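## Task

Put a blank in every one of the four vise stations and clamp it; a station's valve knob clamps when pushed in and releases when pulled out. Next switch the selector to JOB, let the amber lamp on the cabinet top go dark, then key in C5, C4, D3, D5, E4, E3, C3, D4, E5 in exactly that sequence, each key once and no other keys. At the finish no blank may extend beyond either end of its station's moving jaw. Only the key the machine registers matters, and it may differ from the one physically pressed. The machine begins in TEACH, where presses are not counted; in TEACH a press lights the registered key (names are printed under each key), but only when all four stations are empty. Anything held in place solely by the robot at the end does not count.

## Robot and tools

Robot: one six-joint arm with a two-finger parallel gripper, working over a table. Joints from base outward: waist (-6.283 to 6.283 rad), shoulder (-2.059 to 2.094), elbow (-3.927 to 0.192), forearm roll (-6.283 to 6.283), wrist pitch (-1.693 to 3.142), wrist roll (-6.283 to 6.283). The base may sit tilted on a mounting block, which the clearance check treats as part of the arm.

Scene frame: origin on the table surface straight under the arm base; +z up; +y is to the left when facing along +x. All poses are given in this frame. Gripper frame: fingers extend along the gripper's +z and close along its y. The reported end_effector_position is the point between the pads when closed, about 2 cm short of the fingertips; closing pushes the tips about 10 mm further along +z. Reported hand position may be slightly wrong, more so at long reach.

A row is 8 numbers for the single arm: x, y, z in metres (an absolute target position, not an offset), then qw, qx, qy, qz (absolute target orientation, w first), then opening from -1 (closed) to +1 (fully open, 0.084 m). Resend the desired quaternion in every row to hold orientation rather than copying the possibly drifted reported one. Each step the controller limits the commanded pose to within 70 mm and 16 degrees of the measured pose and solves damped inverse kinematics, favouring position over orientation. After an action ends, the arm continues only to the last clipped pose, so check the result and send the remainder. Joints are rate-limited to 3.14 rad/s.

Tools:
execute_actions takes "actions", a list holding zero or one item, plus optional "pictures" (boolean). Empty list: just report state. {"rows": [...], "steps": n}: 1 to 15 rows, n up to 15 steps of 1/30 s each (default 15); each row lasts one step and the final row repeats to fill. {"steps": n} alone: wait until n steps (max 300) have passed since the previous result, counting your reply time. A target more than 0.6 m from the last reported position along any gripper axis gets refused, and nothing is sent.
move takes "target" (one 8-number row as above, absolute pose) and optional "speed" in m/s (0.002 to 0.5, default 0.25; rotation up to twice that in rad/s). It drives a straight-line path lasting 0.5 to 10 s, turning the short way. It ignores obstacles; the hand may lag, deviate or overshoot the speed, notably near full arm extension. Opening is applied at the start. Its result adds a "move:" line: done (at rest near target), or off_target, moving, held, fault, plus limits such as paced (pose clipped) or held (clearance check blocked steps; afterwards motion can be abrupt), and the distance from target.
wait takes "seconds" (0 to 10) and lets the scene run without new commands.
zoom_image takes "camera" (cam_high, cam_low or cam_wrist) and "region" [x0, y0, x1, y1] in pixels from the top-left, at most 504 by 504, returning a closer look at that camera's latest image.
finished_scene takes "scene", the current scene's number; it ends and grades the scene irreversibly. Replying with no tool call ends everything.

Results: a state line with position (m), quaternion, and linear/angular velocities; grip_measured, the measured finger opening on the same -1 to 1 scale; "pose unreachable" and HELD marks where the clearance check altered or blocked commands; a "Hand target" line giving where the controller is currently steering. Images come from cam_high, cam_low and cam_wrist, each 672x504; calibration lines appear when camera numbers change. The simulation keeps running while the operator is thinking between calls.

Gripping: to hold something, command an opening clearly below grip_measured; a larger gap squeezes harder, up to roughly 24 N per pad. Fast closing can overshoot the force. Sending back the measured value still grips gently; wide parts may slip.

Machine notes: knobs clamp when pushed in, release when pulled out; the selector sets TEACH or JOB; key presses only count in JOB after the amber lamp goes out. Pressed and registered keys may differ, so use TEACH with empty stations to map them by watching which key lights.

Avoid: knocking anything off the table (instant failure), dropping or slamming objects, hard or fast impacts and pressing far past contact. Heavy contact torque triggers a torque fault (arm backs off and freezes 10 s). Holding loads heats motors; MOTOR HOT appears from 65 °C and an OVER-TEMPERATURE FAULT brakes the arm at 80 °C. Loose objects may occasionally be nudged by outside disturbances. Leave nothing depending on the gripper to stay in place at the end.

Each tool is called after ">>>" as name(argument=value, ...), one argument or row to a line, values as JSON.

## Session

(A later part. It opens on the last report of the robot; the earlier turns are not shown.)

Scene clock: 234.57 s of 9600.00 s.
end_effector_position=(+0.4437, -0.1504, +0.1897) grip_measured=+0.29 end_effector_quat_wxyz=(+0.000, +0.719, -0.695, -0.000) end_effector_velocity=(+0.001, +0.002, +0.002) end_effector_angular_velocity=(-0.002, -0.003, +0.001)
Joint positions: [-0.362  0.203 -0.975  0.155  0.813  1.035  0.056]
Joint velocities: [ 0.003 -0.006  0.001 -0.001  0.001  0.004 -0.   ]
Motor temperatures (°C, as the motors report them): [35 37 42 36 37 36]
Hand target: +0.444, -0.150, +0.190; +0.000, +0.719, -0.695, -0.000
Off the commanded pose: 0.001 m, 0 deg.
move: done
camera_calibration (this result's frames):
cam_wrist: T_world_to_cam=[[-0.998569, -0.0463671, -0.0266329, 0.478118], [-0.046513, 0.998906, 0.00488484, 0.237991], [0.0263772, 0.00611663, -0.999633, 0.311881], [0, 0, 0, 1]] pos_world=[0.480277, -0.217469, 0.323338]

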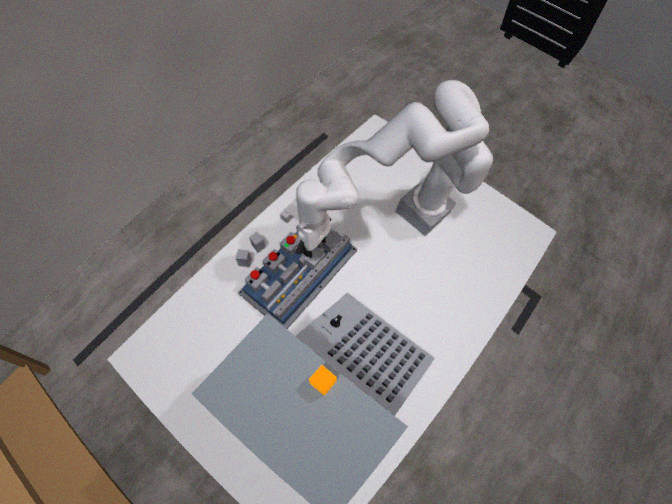

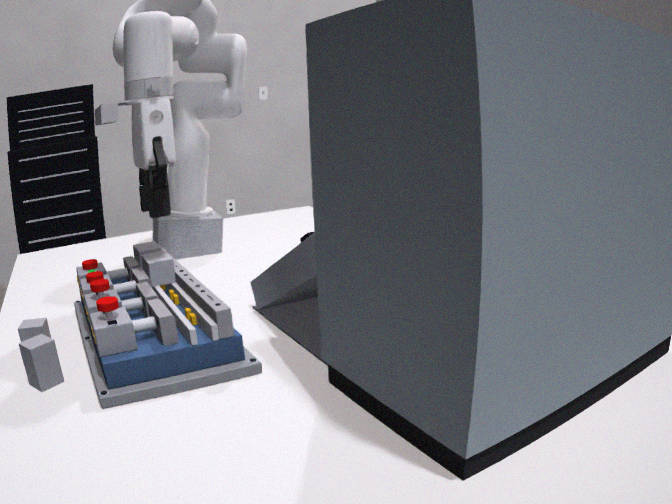

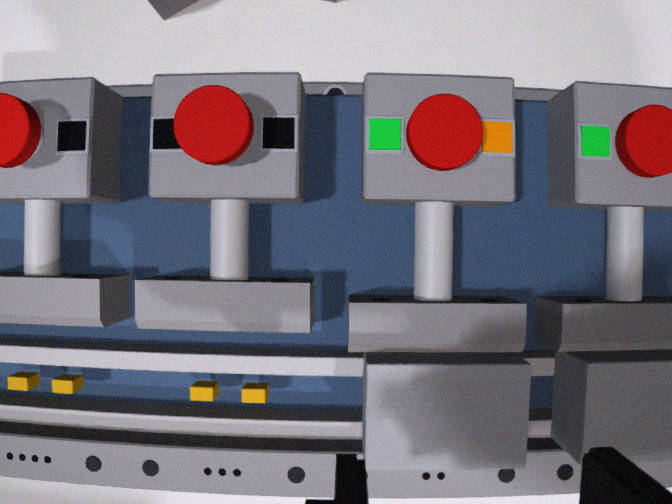

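>>> move(
  target=[0.448,-0.264,0.15,0,0.719,-0.695,0,0.2],
  speed=0.15,
)

>>> move(
  target=[0.448,-0.264,0.104,0,0.719,-0.695,0,0.2],
  speed=0.05,
)

>>> move(
  target=[0.448,-0.264,0.104,0,0.719,-0.695,0,-0.7],
)

>>> move(
  target=[0.448,-0.264,0.122,0,0.719,-0.695,0,-0.7],
  speed=0.03,
)

>>> move(
  target=[0.447,-0.263,0.12,0,0.719,-0.695,0,0.2],
)

>>> move(
  target=[0.447,-0.263,0.16,0,0.719,-0.695,0,0.62],
  speed=0.1,
)

>>> move(
  target=[0.443,-0.169,0.16,0,0.719,-0.695,0,0.62],
  speed=0.15,
)

>>> move(
  target=[0.443,-0.169,0.108,0,0.719,-0.695,0,0.62],
  speed=0.06,
)

>>> move(
  target=[0.443,-0.169,0.108,0,0.719,-0.695,0,0],
)

>>> move(
  target=[0.4455,-0.169,0.1085,0,0.719,-0.695,0,0],
  speed=0.01,
)

>>> move(
  target=[0.4452,-0.169,0.1085,0,0.719,-0.695,0,0.62],
)

>>> move(
  target=[0.4452,-0.169,0.16,0,0.719,-0.695,0,0.62],
  speed=0.1,
)

>>> move(
  target=[0.448,-0.264,0.16,0,0.719,-0.695,0,-1],
  speed=0.15,
)

>>> move(
  target=[0.448,-0.264,0.116,0,0.719,-0.695,0,-1],
  speed=0.03,
)

>>> move(
  target=[0.4435,-0.15,0.19,0,0.719,-0.695,0,0.3],
  speed=0.12,
)

>>> zoom_image(
  camera="cam_wrist",
  region=[320,270,560,480],
)

Scene clock: 241.37 s of 9600.00 s.
end_effector_position=(+0.4478, -0.2635, +0.1502) grip_measured=+0.19 end_effector_quat_wxyz=(-0.000, +0.719, -0.695, +0.000) end_effector_velocity=(-0.001, -0.002, -0.002) end_effector_angular_velocity=(+0.002, +0.003, -0.001)
Joint positions: [-0.546  0.463 -1.188  0.148  0.784  0.851  0.052]
Joint velocities: [-0.004  0.009 -0.007  0.     0.002 -0.004 -0.   ]
Motor temperatures (°C, as the motors report them): [35 37 42 36 37 36]
Hand target: +0.448, -0.264, +0.150; -0.000, +0.719, -0.695, +0.000
Off the commanded pose: 0.001 m, 0 deg.
After step 90, 2.50 s passed at rest.
move: done
camera_calibration (this result's frames):
cam_wrist: T_world_to_cam=[[-0.998515, -0.0468037, -0.0278775, 0.475955], [-0.0469543, 0.998886, 0.00477462, 0.351482], [0.027623, 0.0060765, -0.9996, 0.27245], [0, 0, 0, 1]] pos_world=[0.484226, -0.330469, 0.283931]

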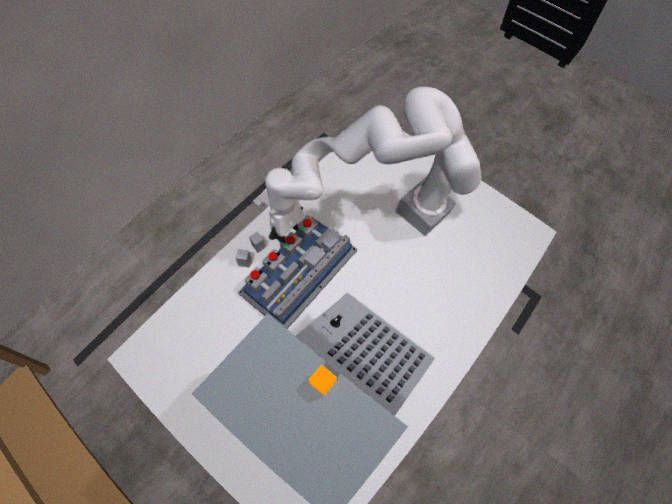

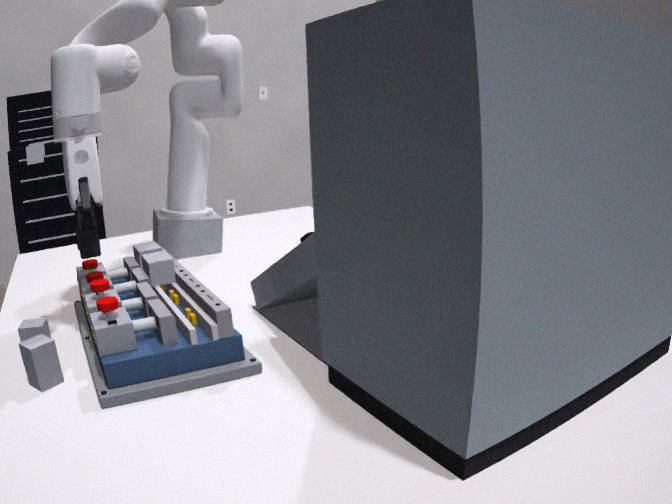

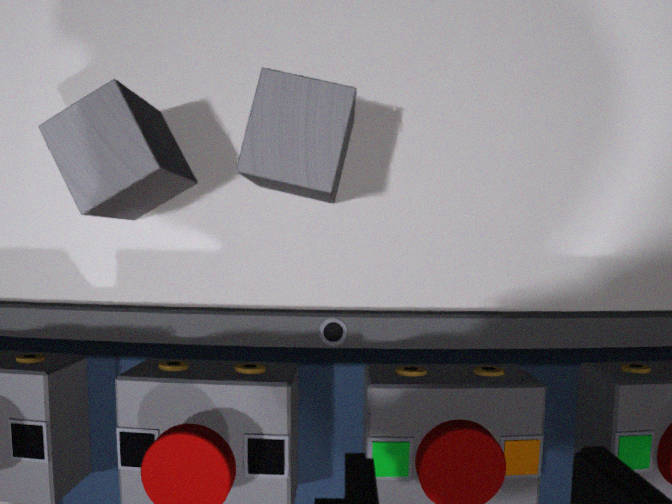

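Scene clock: 242.63 s of 9600.00 s.
end_effector_position=(+0.4480, -0.2641, +0.1046) grip_measured=+0.19 end_effector_quat_wxyz=(+0.000, +0.719, -0.695, +0.000) end_effector_velocity=(+0.001, -0.001, -0.002) end_effector_angular_velocity=(-0.001, -0.003, +0.000)
Joint positions: [-0.534  0.556 -1.178  0.167  0.682  0.839  0.052]
Joint velocities: [ 0.001  0.005 -0.002  0.001 -0.006 -0.001  0.   ]
Motor temperatures (°C, as the motors report them): [35 37 42 36 37 36]
Hand target: +0.448, -0.264, +0.104; +0.000, +0.719, -0.695, +0.000
Off the commanded pose: 0.001 m, 0 deg.
move: done
camera_calibration (this result's frames):
cam_wrist: T_world_to_cam=[[-0.99854, -0.046464, -0.0275523, 0.474917], [-0.0466016, 0.998904, 0.00437249, 0.352186], [0.027319, 0.00565009, -0.999611, 0.226845], [0, 0, 0, 1]] pos_world=[0.484439, -0.331016, 0.238302]

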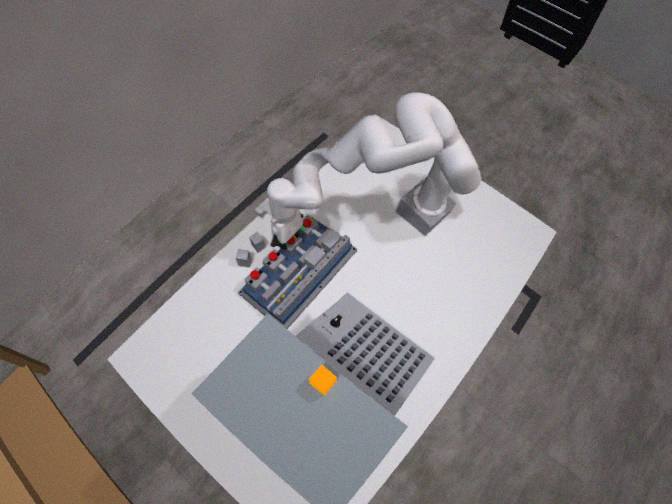

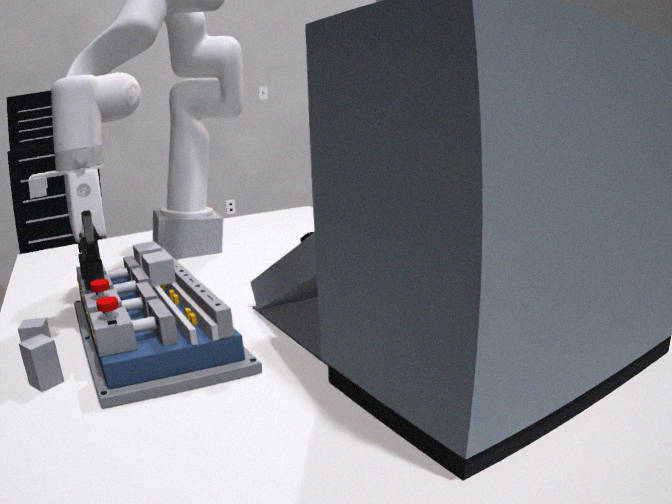

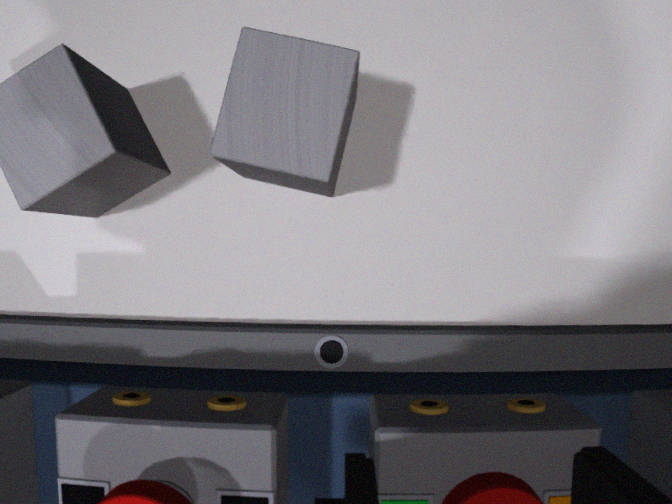

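Scene clock: 243.33 s of 9600.00 s.
end_effector_position=(+0.4474, -0.2647, +0.1062) grip_measured=-0.27 end_effector_quat_wxyz=(-0.000, +0.719, -0.695, +0.000) end_effector_velocity=(+0.001, +0.000, +0.000) end_effector_angular_velocity=(-0.001, -0.002, +0.001)
Joint positions: [-0.536  0.553 -1.178  0.166  0.686  0.838  0.032]
Joint velocities: [ 0.002  0.    -0.001  0.001 -0.002  0.     0.   ]
Motor temperatures (°C, as the motors report them): [35 37 42 36 37 36]
Hand target: +0.448, -0.264, +0.104; +0.000, +0.719, -0.695, -0.000
Off the commanded pose: 0.002 m, 0 deg.
move: done
camera_calibration (this result's frames):
cam_wrist: T_world_to_cam=[[-0.998591, -0.0454083, -0.0274721, 0.474631], [-0.0455559, 0.99895, 0.00477323, 0.352301], [0.0272265, 0.00601802, -0.999611, 0.228604], [0, 0, 0, 1]] pos_world=[0.483787, -0.331755, 0.239873]

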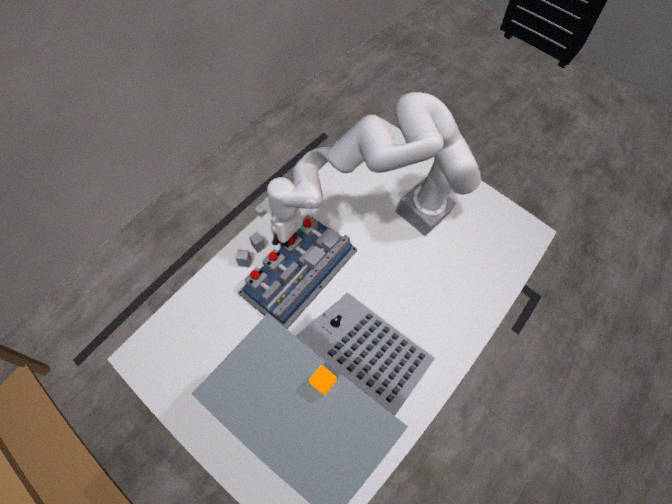

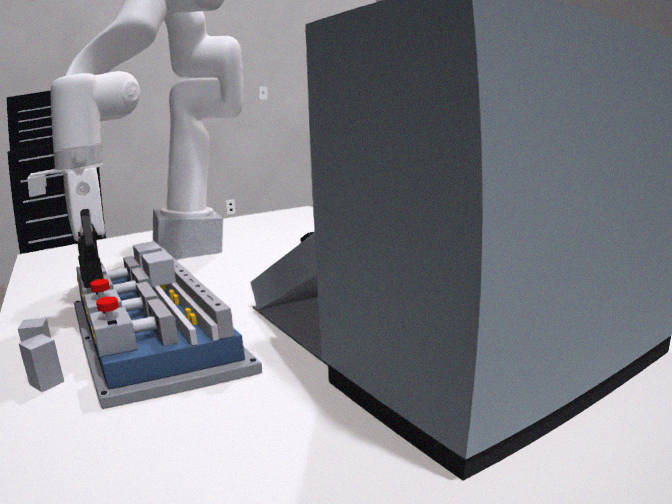

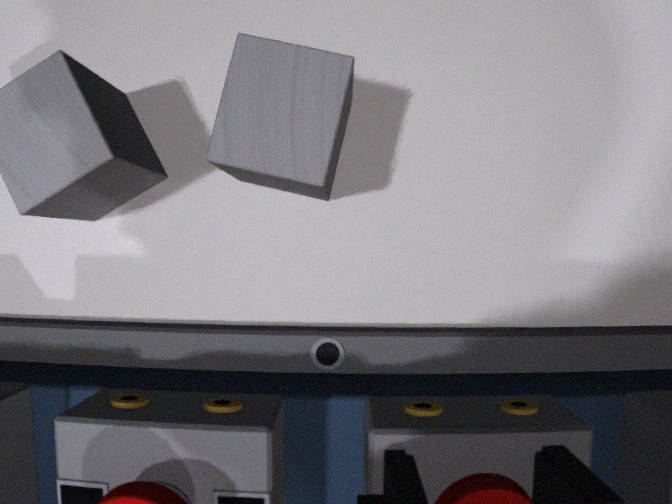

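Scene clock: 244.23 s of 9600.00 s.
end_effector_position=(+0.4459, -0.2629, +0.1192) grip_measured=-0.39 end_effector_quat_wxyz=(+0.001, +0.719, -0.695, -0.003) end_effector_velocity=(-0.000, +0.000, +0.001) end_effector_angular_velocity=(-0.002, -0.003, -0.000)
Joint positions: [-0.539  0.523 -1.177  0.159  0.722  0.844  0.027]
Joint velocities: [ 0.    -0.003  0.004  0.    -0.004  0.    -0.   ]
Motor temperatures (°C, as the motors report them): [35 37 43 36 37 36]
Hand target: +0.448, -0.264, +0.122; -0.000, +0.719, -0.695, -0.000
Off the commanded pose: 0.004 m, 0 deg.
move: off_target
camera_calibration (this result's frames):
cam_wrist: T_world_to_cam=[[-0.998705, -0.0460404, -0.0216281, 0.472711], [-0.046243, 0.99889, 0.00895985, 0.350124], [0.0211916, 0.0099484, -0.999726, 0.245426], [0, 0, 0, 1]] pos_world=[0.483089, -0.330413, 0.252445]

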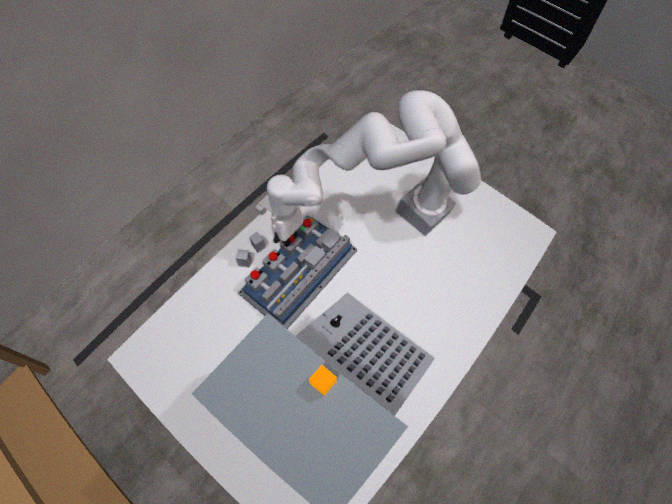

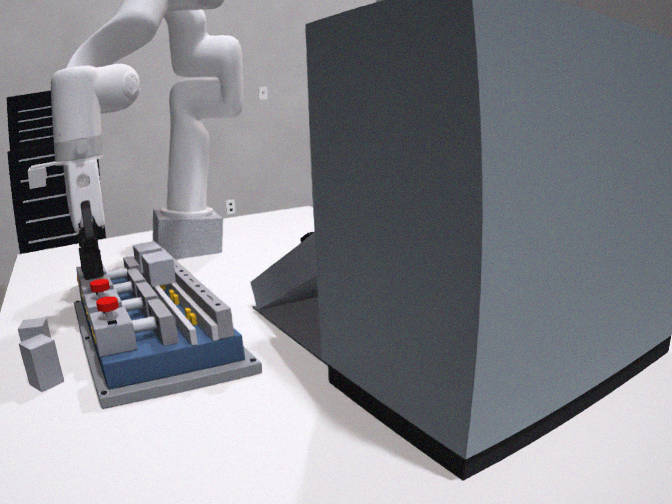

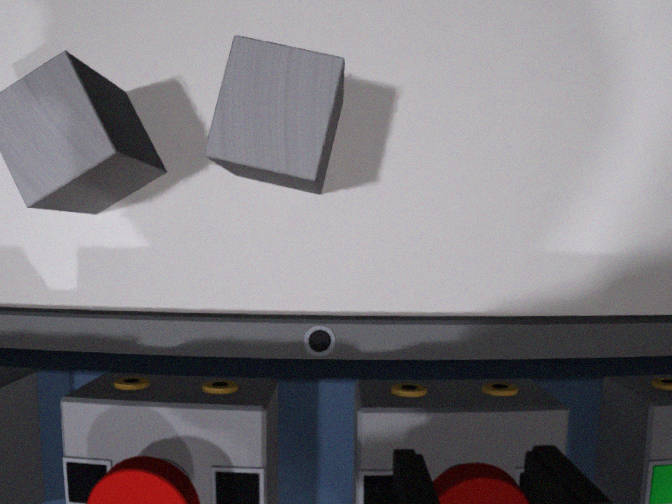

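Scene clock: 244.93 s of 9600.00 s.
end_effector_position=(+0.4472, -0.2630, +0.1202) grip_measured=+0.19 end_effector_quat_wxyz=(-0.000, +0.719, -0.695, +0.000) end_effector_velocity=(-0.002, +0.000, -0.002) end_effector_angular_velocity=(+0.003, +0.004, -0.002)
Joint positions: [-0.537  0.52  -1.174  0.16   0.714  0.843  0.052]
Joint velocities: [-0.001  0.002  0.003 -0.     0.001 -0.    -0.   ]
Motor temperatures (°C, as the motors report them): [35 37 43 36 37 36]
Hand target: +0.447, -0.263, +0.120; -0.000, +0.719, -0.695, -0.000
Off the commanded pose: 0.000 m, 0 deg.
move: done
camera_calibration (this result's frames):
cam_wrist: T_world_to_cam=[[-0.998524, -0.0467484, -0.0276397, 0.474536], [-0.0468924, 0.998889, 0.00458244, 0.351121], [0.0273948, 0.00587177, -0.999607, 0.242504], [0, 0, 0, 1]] pos_world=[0.483657, -0.329971, 0.253916]

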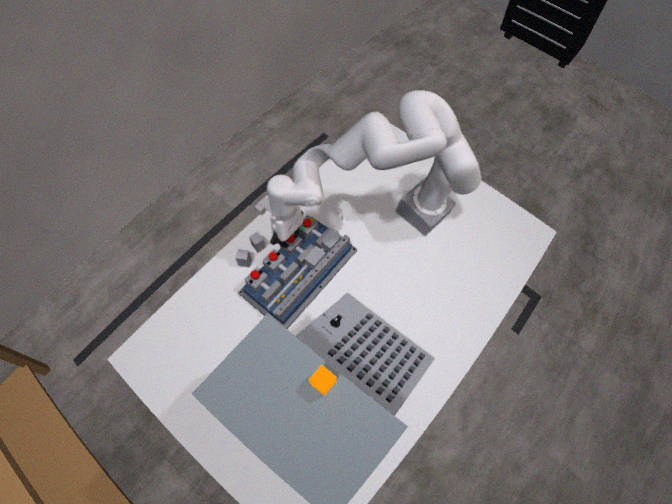

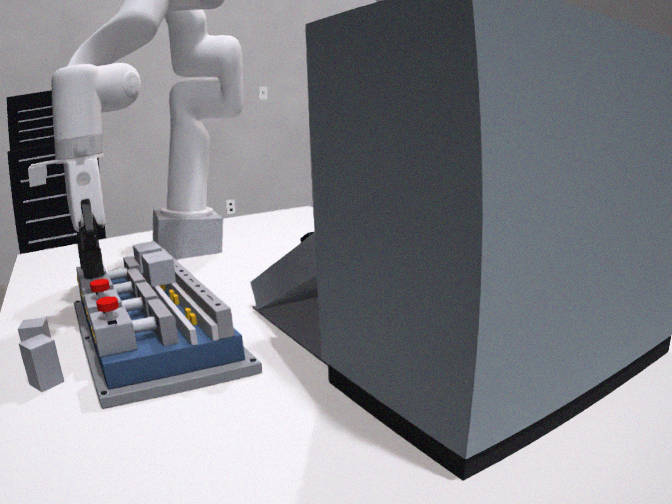

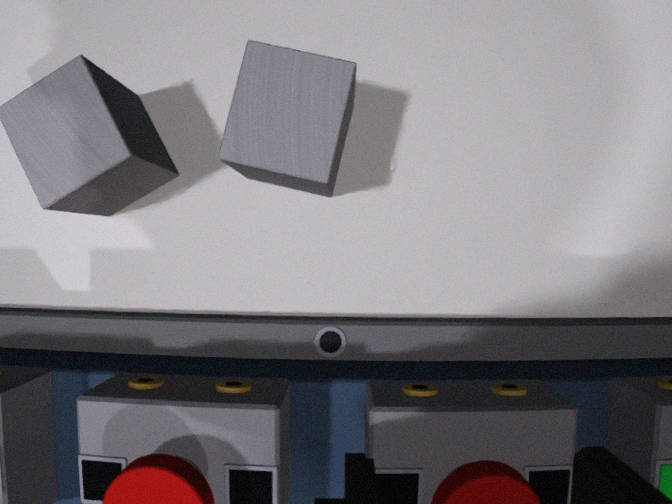

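Scene clock: 245.77 s of 9600.00 s.
end_effector_position=(+0.4469, -0.2629, +0.1592) grip_measured=+0.62 end_effector_quat_wxyz=(+0.000, +0.719, -0.695, -0.000) end_effector_velocity=(-0.000, +0.000, +0.004) end_effector_angular_velocity=(+0.001, +0.001, +0.000)
Joint positions: [-0.548  0.445 -1.189  0.145  0.806  0.853  0.07 ]
Joint velocities: [-0.001 -0.006 -0.003 -0.001  0.01   0.001  0.   ]
Motor temperatures (°C, as the motors report them): [35 37 43 36 37 36]
Hand target: +0.447, -0.263, +0.160; -0.000, +0.719, -0.695, -0.000
Off the commanded pose: 0.001 m, 0 deg.
move: done
camera_calibration (this result's frames):
cam_wrist: T_world_to_cam=[[-0.998562, -0.0465225, -0.0266352, 0.475165], [-0.0466838, 0.998895, 0.0054654, 0.350593], [0.0263515, 0.00670097, -0.99963, 0.282147], [0, 0, 0, 1]] pos_world=[0.483414, -0.32999, 0.292783]

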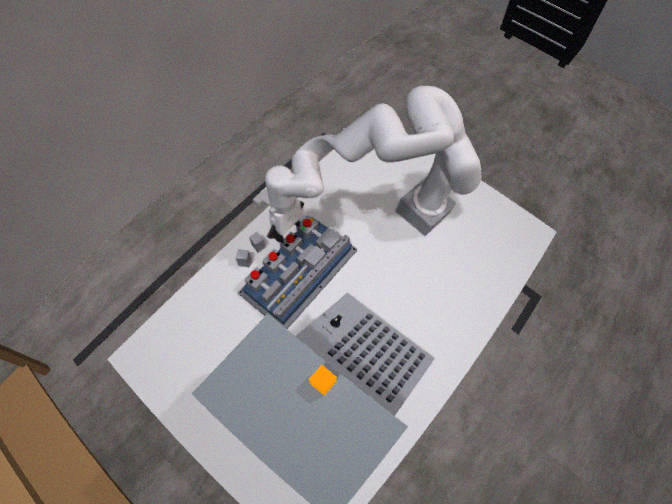

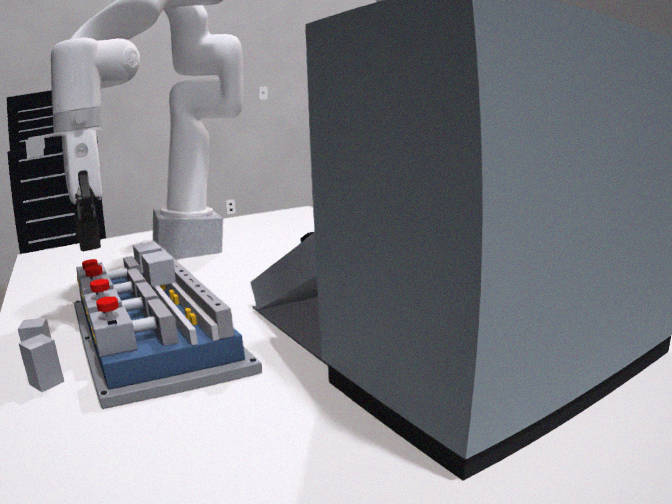

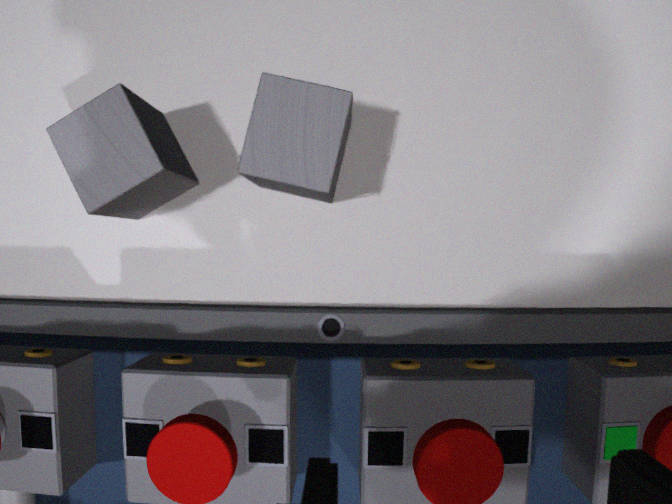

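Scene clock: 246.90 s of 9600.00 s.
end_effector_position=(+0.4431, -0.1695, +0.1600) grip_measured=+0.62 end_effector_quat_wxyz=(+0.000, +0.719, -0.695, -0.000) end_effector_velocity=(-0.000, +0.003, +0.000) end_effector_angular_velocity=(-0.001, -0.000, +0.001)
Joint positions: [-0.389  0.285 -0.981  0.165  0.742  0.992  0.07 ]
Joint velocities: [ 0.005 -0.005  0.006 -0.    -0.002  0.005  0.   ]
Motor temperatures (°C, as the motors report them): [35 37 43 36 37 36]
Hand target: +0.443, -0.169, +0.160; +0.000, +0.719, -0.695, -0.000
Off the commanded pose: 0.001 m, 0 deg.
move: done
camera_calibration (this result's frames):
cam_wrist: T_world_to_cam=[[-0.998573, -0.0461624, -0.0268657, 0.475868], [-0.0463024, 0.998917, 0.00461254, 0.25714], [0.0266237, 0.0058499, -0.999628, 0.282205], [0, 0, 0, 1]] pos_world=[0.479581, -0.236545, 0.293698]

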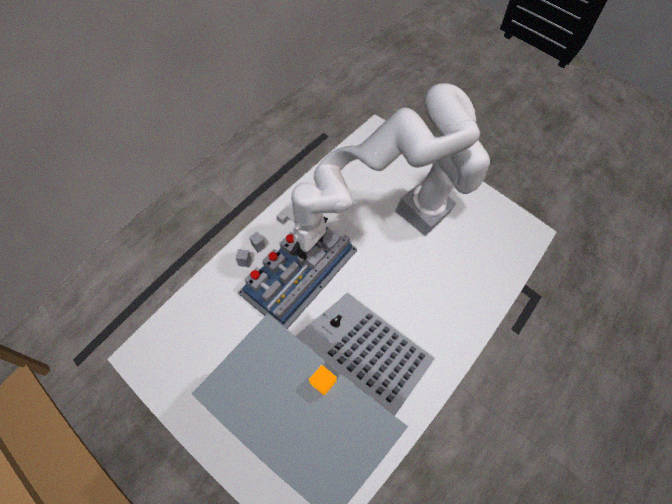

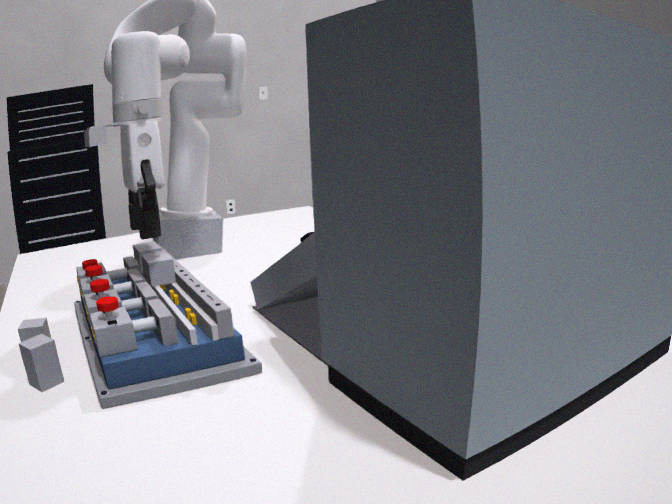

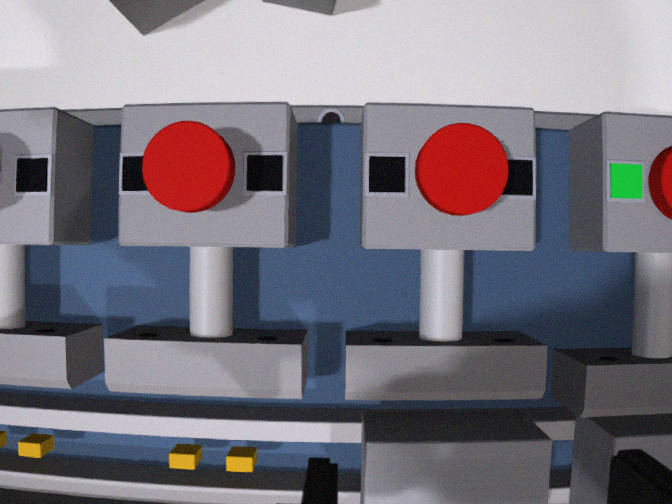

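Scene clock: 248.13 s of 9600.00 s.
end_effector_position=(+0.4430, -0.1691, +0.1086) grip_measured=+0.62 end_effector_quat_wxyz=(+0.000, +0.719, -0.695, +0.000) end_effector_velocity=(+0.000, -0.000, -0.003) end_effector_angular_velocity=(+0.000, -0.000, -0.000)
Joint positions: [-0.37   0.397 -0.963  0.196  0.61   0.972  0.07 ]
Joint velocities: [ 0.001  0.006  0.     0.002 -0.007 -0.002  0.   ]
Motor temperatures (°C, as the motors report them): [35 37 43 36 37 36]
Hand target: +0.443, -0.169, +0.108; +0.000, +0.719, -0.695, +0.000
Off the commanded pose: 0.001 m, 0 deg.
move: done
camera_calibration (this result's frames):
cam_wrist: T_world_to_cam=[[-0.998538, -0.0464474, -0.0276546, 0.474476], [-0.0465838, 0.998905, 0.0043081, 0.257067], [0.0274242, 0.00559006, -0.999608, 0.230401], [0, 0, 0, 1]] pos_world=[0.479438, -0.236036, 0.242325]

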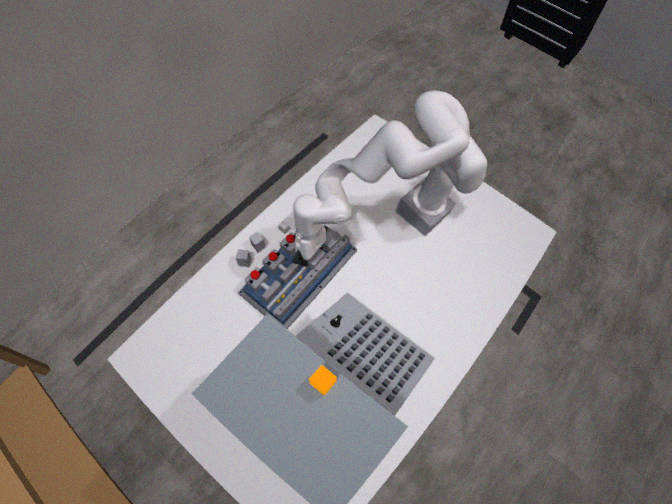

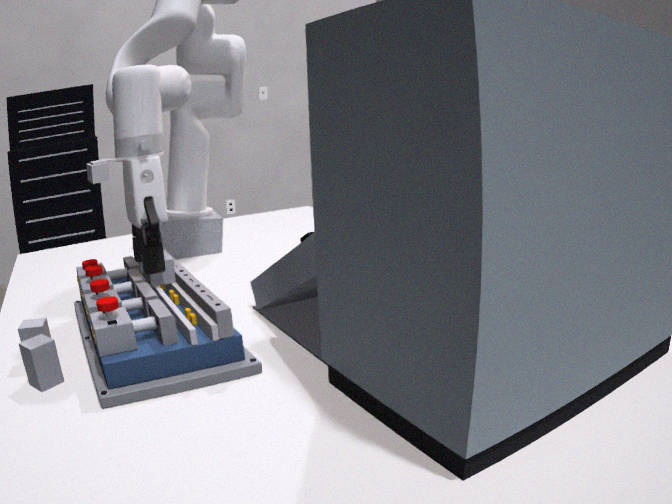

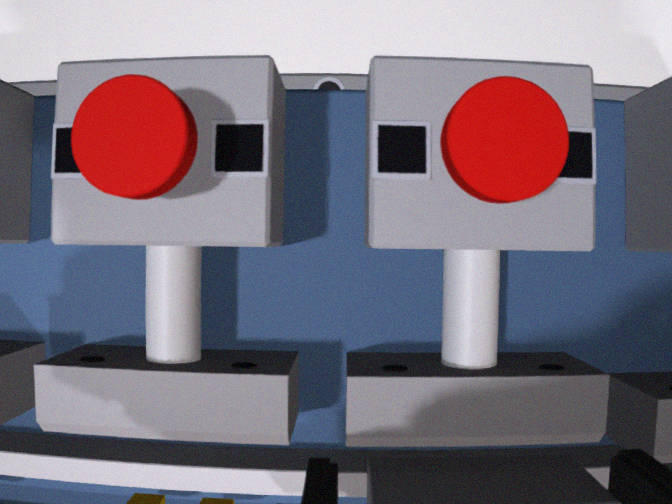

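Scene clock: 248.83 s of 9600.00 s.
end_effector_position=(+0.4433, -0.1691, +0.1084) grip_measured=+0.37 end_effector_quat_wxyz=(-0.000, +0.719, -0.695, +0.000) end_effector_velocity=(+0.000, -0.000, -0.000) end_effector_angular_velocity=(-0.000, -0.000, -0.000)
Joint positions: [-0.37   0.398 -0.963  0.197  0.61   0.971  0.06 ]
Joint velocities: [ 0.     0.001 -0.     0.    -0.     0.     0.   ]
Motor temperatures (°C, as the motors report them): [35 37 43 36 37 36]
Hand target: +0.443, -0.169, +0.108; +0.000, +0.719, -0.695, +0.000
Off the commanded pose: 0.001 m, 0 deg.
move: done
camera_calibration (this result's frames):
cam_wrist: T_world_to_cam=[[-0.998519, -0.0465993, -0.0280851, 0.474752], [-0.0467405, 0.998897, 0.00439073, 0.257178], [0.0278495, 0.00569693, -0.999596, 0.230031], [0, 0, 0, 1]] pos_world=[0.479663, -0.236082, 0.242143]

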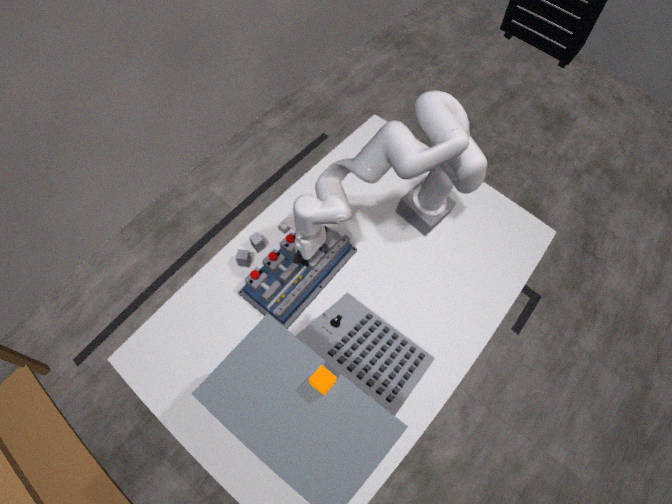

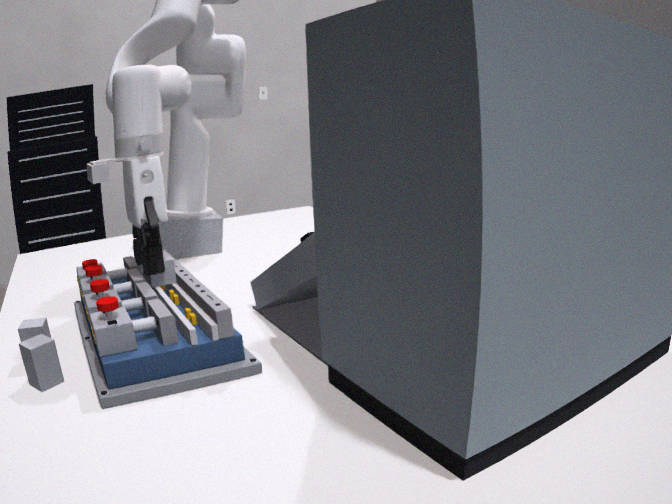

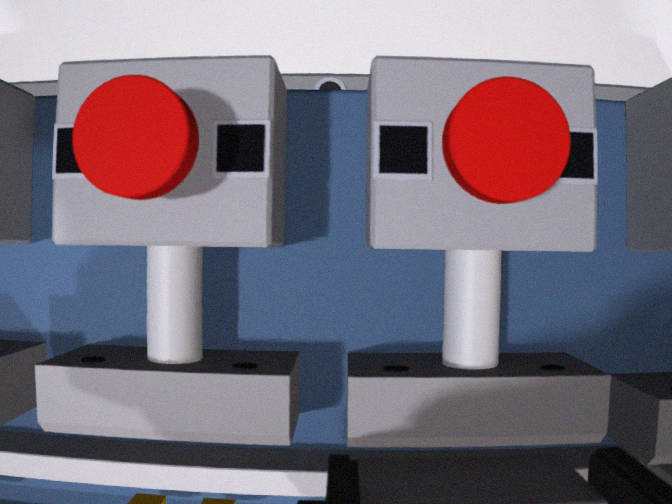

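Scene clock: 249.53 s of 9600.00 s.
end_effector_position=(+0.4454, -0.1690, +0.1084) grip_measured=+0.37 end_effector_quat_wxyz=(+0.000, +0.719, -0.695, -0.000) end_effector_velocity=(+0.001, -0.000, +0.000) end_effector_angular_velocity=(-0.001, -0.002, +0.000)
Joint positions: [-0.368  0.403 -0.972  0.196  0.614  0.974  0.06 ]
Joint velocities: [ 0.     0.002 -0.003 -0.001 -0.001  0.001 -0.   ]
Motor temperatures (°C, as the motors report them): [35 37 43 36 37 36]
Hand target: +0.446, -0.169, +0.108; -0.000, +0.719, -0.695, +0.000
Off the commanded pose: 0.000 m, 0 deg.
move: done
camera_calibration (this result's frames):
cam_wrist: T_world_to_cam=[[-0.998547, -0.0465141, -0.0272018, 0.476773], [-0.0466624, 0.998899, 0.00484327, 0.257068], [0.0269466, 0.00610553, -0.999618, 0.230461], [0, 0, 0, 1]] pos_world=[0.481865, -0.236015, 0.242097]

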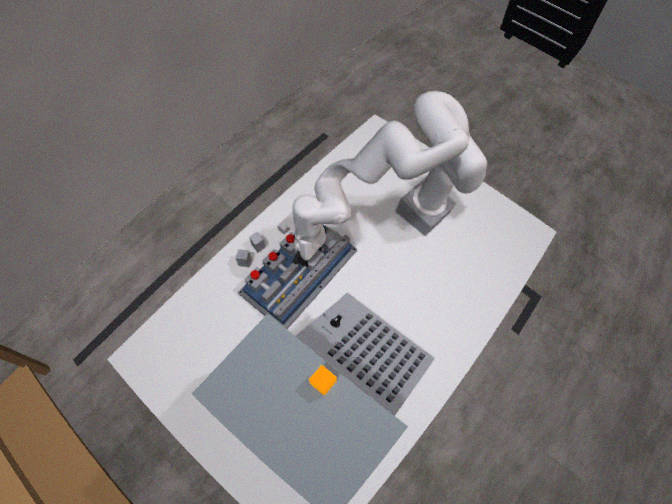

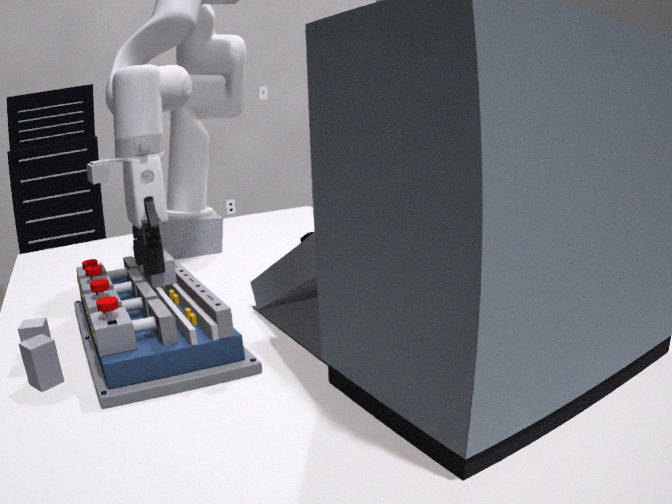

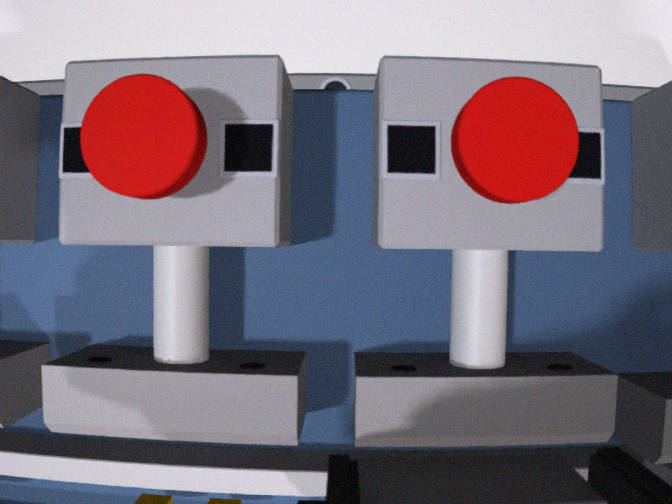

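Scene clock: 250.23 s of 9600.00 s.
end_effector_position=(+0.4452, -0.1690, +0.1085) grip_measured=+0.62 end_effector_quat_wxyz=(+0.000, +0.719, -0.695, -0.000) end_effector_velocity=(+0.000, -0.000, +0.000) end_effector_angular_velocity=(-0.000, -0.000, +0.000)
Joint positions: [-0.369  0.402 -0.971  0.196  0.614  0.974  0.07 ]
Joint velocities: [-0. -0. -0.  0.  0. -0. -0.]
Motor temperatures (°C, as the motors report them): [35 37 43 36 37 36]
Hand target: +0.445, -0.169, +0.109; -0.000, +0.719, -0.695, -0.000
Off the commanded pose: 0.000 m, 0 deg.
move: done
camera_calibration (this result's frames):
cam_wrist: T_world_to_cam=[[-0.998546, -0.0465165, -0.0272268, 0.47658], [-0.0466647, 0.998899, 0.00483036, 0.257061], [0.0269722, 0.00609387, -0.999618, 0.230508], [0, 0, 0, 1]] pos_world=[0.481665, -0.236014, 0.242154]

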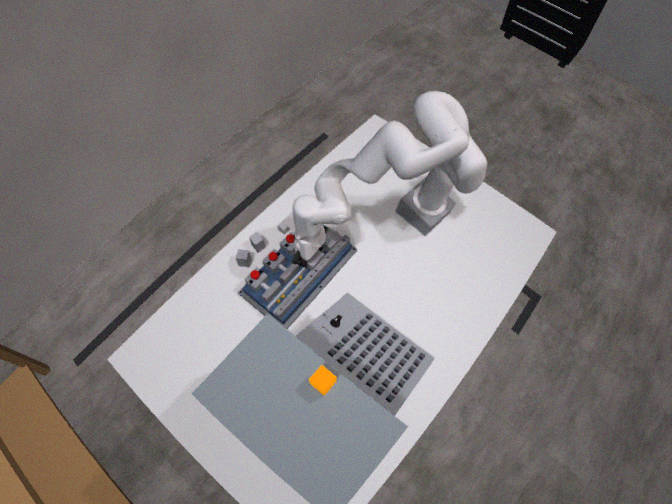

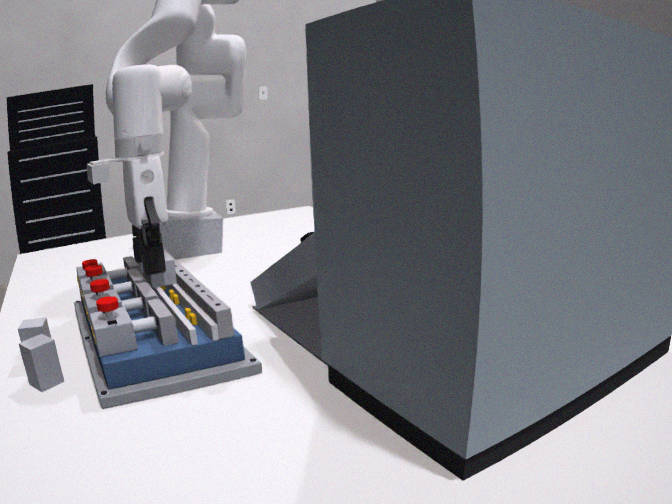

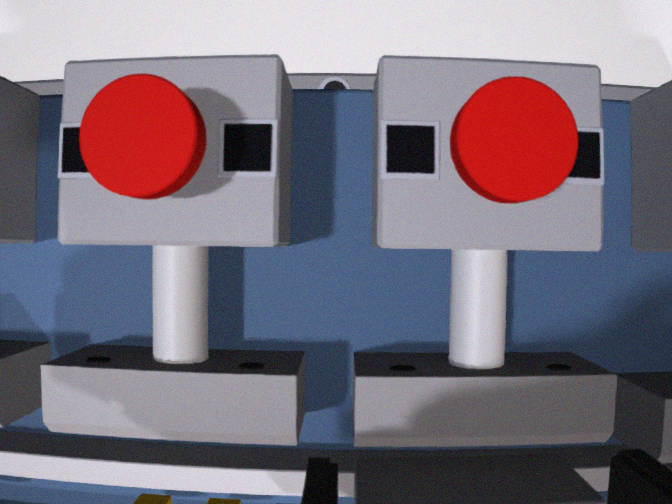

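Scene clock: 251.17 s of 9600.00 s.
end_effector_position=(+0.4451, -0.1689, +0.1592) grip_measured=+0.62 end_effector_quat_wxyz=(+0.000, +0.719, -0.695, -0.000) end_effector_velocity=(+0.001, -0.000, +0.005) end_effector_angular_velocity=(-0.002, -0.004, +0.000)
Joint positions: [-0.386  0.291 -0.988  0.166  0.743  0.994  0.07 ]
Joint velocities: [-0.001 -0.007 -0.004 -0.002  0.007  0.001  0.   ]
Motor temperatures (°C, as the motors report them): [35 37 43 36 37 36]
Hand target: +0.445, -0.169, +0.160; -0.000, +0.719, -0.695, -0.000
Off the commanded pose: 0.001 m, 0 deg.
move: done
camera_calibration (this result's frames):
cam_wrist: T_world_to_cam=[[-0.998561, -0.0465476, -0.026622, 0.477772], [-0.0467075, 0.998894, 0.00541649, 0.256652], [0.0263404, 0.00665215, -0.999631, 0.281618], [0, 0, 0, 1]] pos_world=[0.481655, -0.236002, 0.292843]

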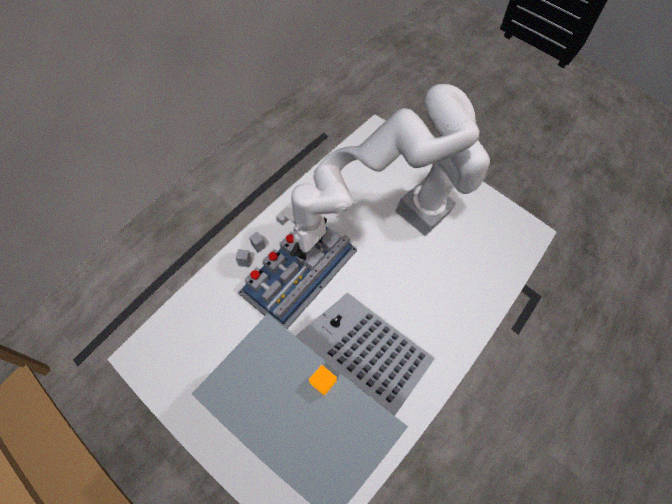

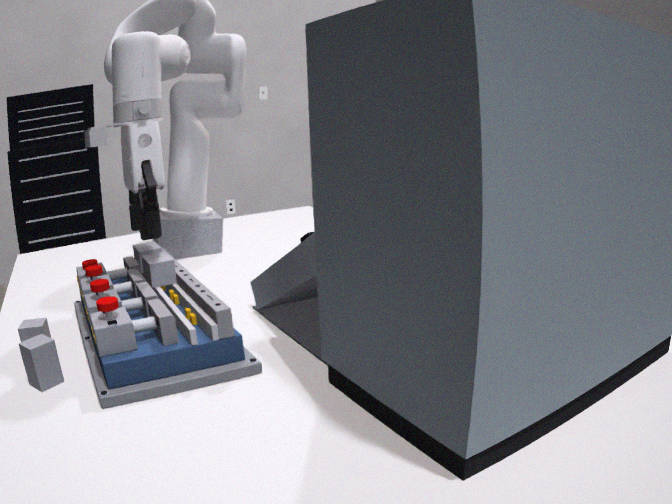

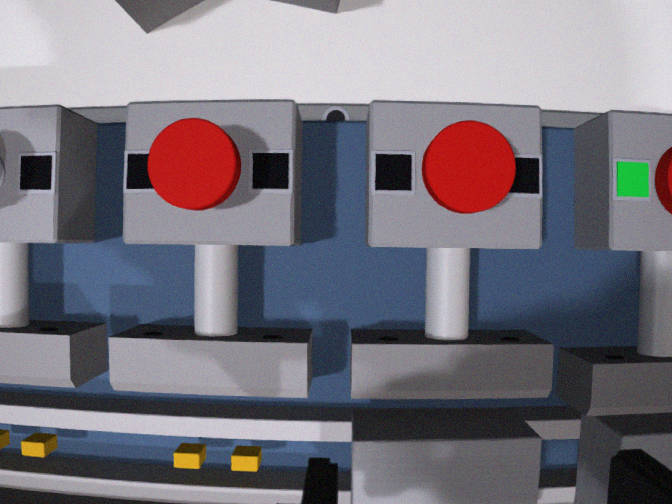

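Scene clock: 252.30 s of 9600.00 s.
end_effector_position=(+0.4479, -0.2634, +0.1600) grip_measured=-1.00 end_effector_quat_wxyz=(-0.000, +0.719, -0.695, +0.000) end_effector_velocity=(+0.001, -0.003, +0.000) end_effector_angular_velocity=(-0.000, -0.001, -0.001)
Joint positions: [-0.548  0.446 -1.194  0.145  0.808  0.853  0.   ]
Joint velocities: [-0.005  0.006 -0.009 -0.     0.002 -0.003  0.   ]
Motor temperatures (°C, as the motors report them): [35 37 43 36 37 36]
Hand target: +0.448, -0.264, +0.160; -0.000, +0.719, -0.695, +0.000
Off the commanded pose: 0.001 m, 0 deg.
move: done
camera_calibration (this result's frames):
cam_wrist: T_world_to_cam=[[-0.998517, -0.046879, -0.0276667, 0.476253], [-0.0470352, 0.998881, 0.00502521, 0.351412], [0.0274002, 0.00631907, -0.999605, 0.28234], [0, 0, 0, 1]] pos_world=[0.48434, -0.330476, 0.293639]

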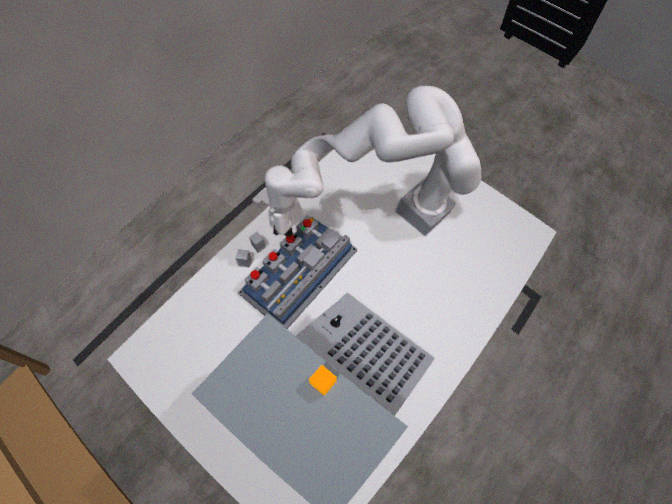

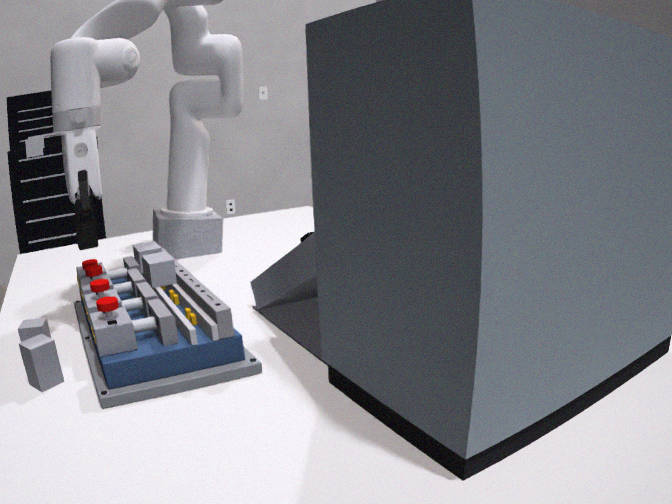

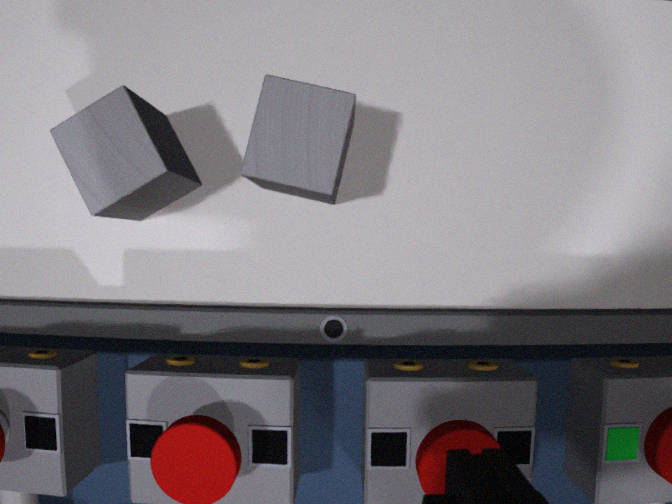

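Scene clock: 254.07 s of 9600.00 s.
end_effector_position=(+0.4488, -0.2644, +0.1179) grip_measured=-1.00 end_effector_quat_wxyz=(-0.000, +0.719, -0.695, +0.002) end_effector_velocity=(-0.000, -0.000, -0.001) end_effector_angular_velocity=(+0.000, -0.000, +0.000)
Joint positions: [-0.537  0.529 -1.18   0.161  0.709  0.842  0.   ]
Joint velocities: [ 0.     0.002  0.001  0.001 -0.002 -0.001  0.   ]
Motor temperatures (°C, as the motors report them): [35 37 43 36 37 36]
Hand target: +0.448, -0.264, +0.116; +0.000, +0.719, -0.695, +0.000
Off the commanded pose: 0.002 m, 0 deg.
move: done
camera_calibration (this result's frames):
cam_wrist: T_world_to_cam=[[-0.998464, -0.0467287, -0.0297575, 0.476225], [-0.046835, 0.998898, 0.00288385, 0.352832], [0.02959, 0.00427312, -0.999553, 0.238786], [0, 0, 0, 1]] pos_world=[0.484953, -0.33121, 0.251833]

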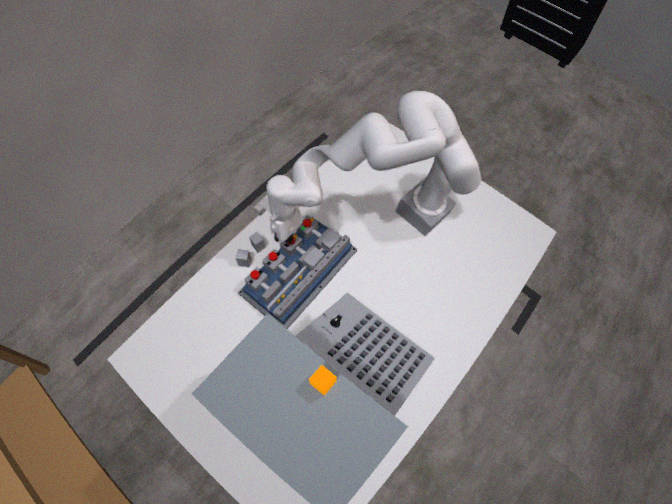

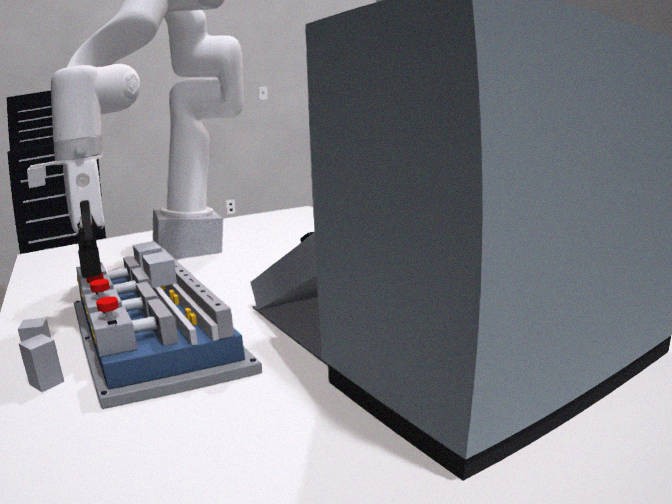

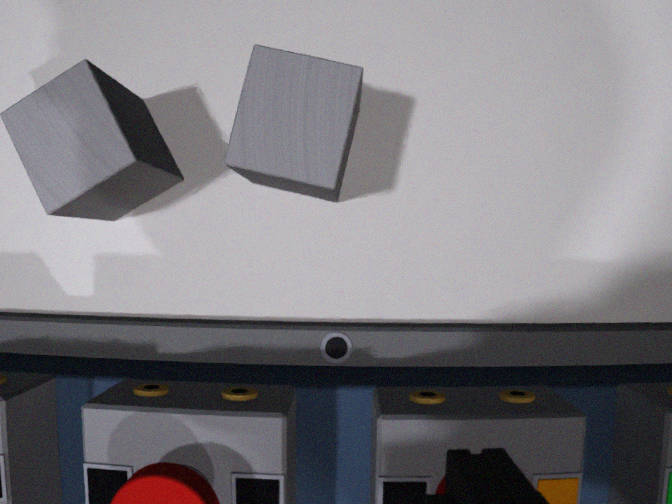

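Scene clock: 255.70 s of 9600.00 s.
end_effector_position=(+0.4437, -0.1504, +0.1897) grip_measured=+0.29 end_effector_quat_wxyz=(+0.000, +0.719, -0.695, -0.000) end_effector_velocity=(+0.001, +0.002, +0.002) end_effector_angular_velocity=(-0.002, -0.004, +0.001)
Joint positions: [-0.362  0.203 -0.975  0.155  0.813  1.035  0.056]
Joint velocities: [ 0.003 -0.006  0.001 -0.001  0.     0.003 -0.   ]
Motor temperatures (°C, as the motors report them): [35 37 43 36 37 36]
Hand target: +0.444, -0.150, +0.190; +0.000, +0.719, -0.695, -0.000
Off the commanded pose: 0.001 m, 0 deg.
move: done
camera_calibration (this result's frames):
cam_wrist: T_world_to_cam=[[-0.998569, -0.0463672, -0.0266328, 0.478118], [-0.0465131, 0.998906, 0.00488495, 0.237991], [0.0263772, 0.00611673, -0.999633, 0.311881], [0, 0, 0, 1]] pos_world=[0.480277, -0.217469, 0.323338]

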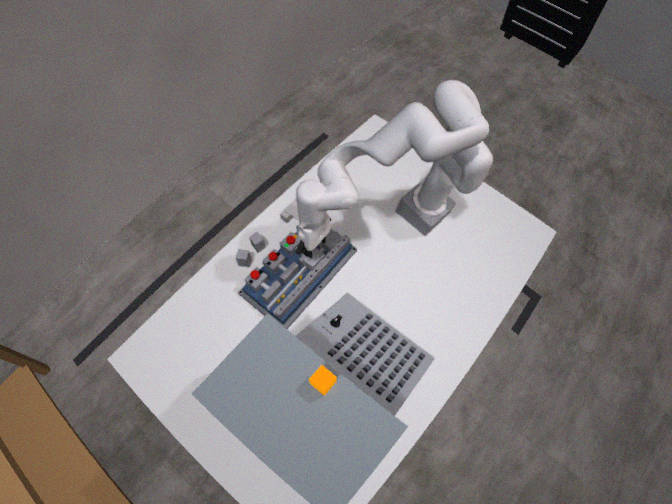

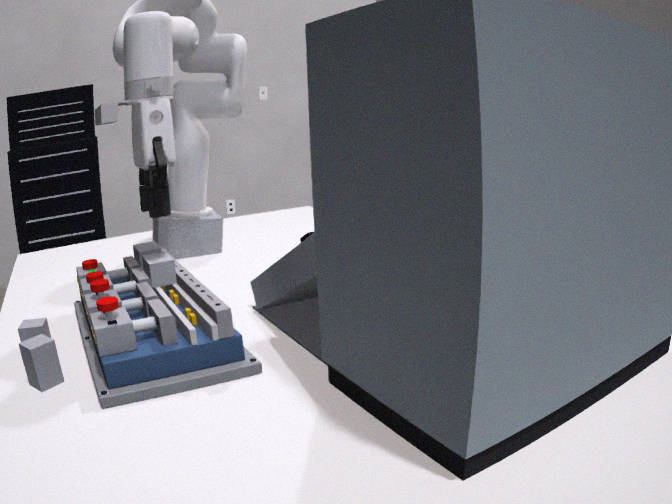

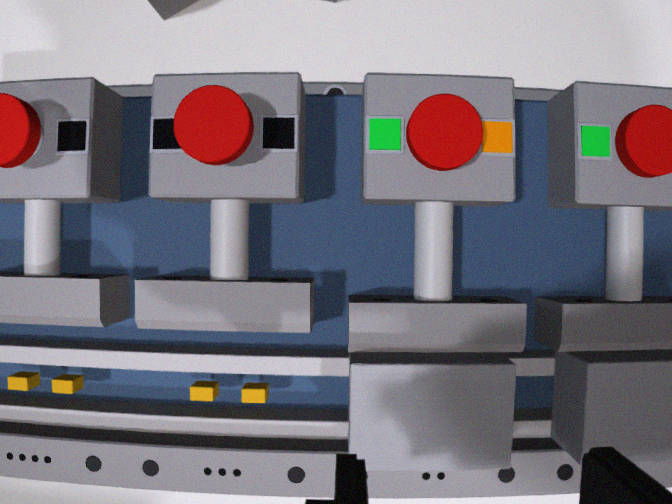

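Region (320, 270, 560, 480) of cam_wrist's 672x504 image, scaled by 2.100, with more detail than that image has; it fills the top 441 rows of this view, and the rest is white.

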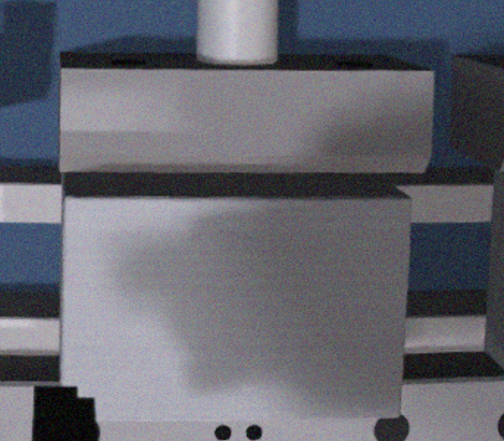

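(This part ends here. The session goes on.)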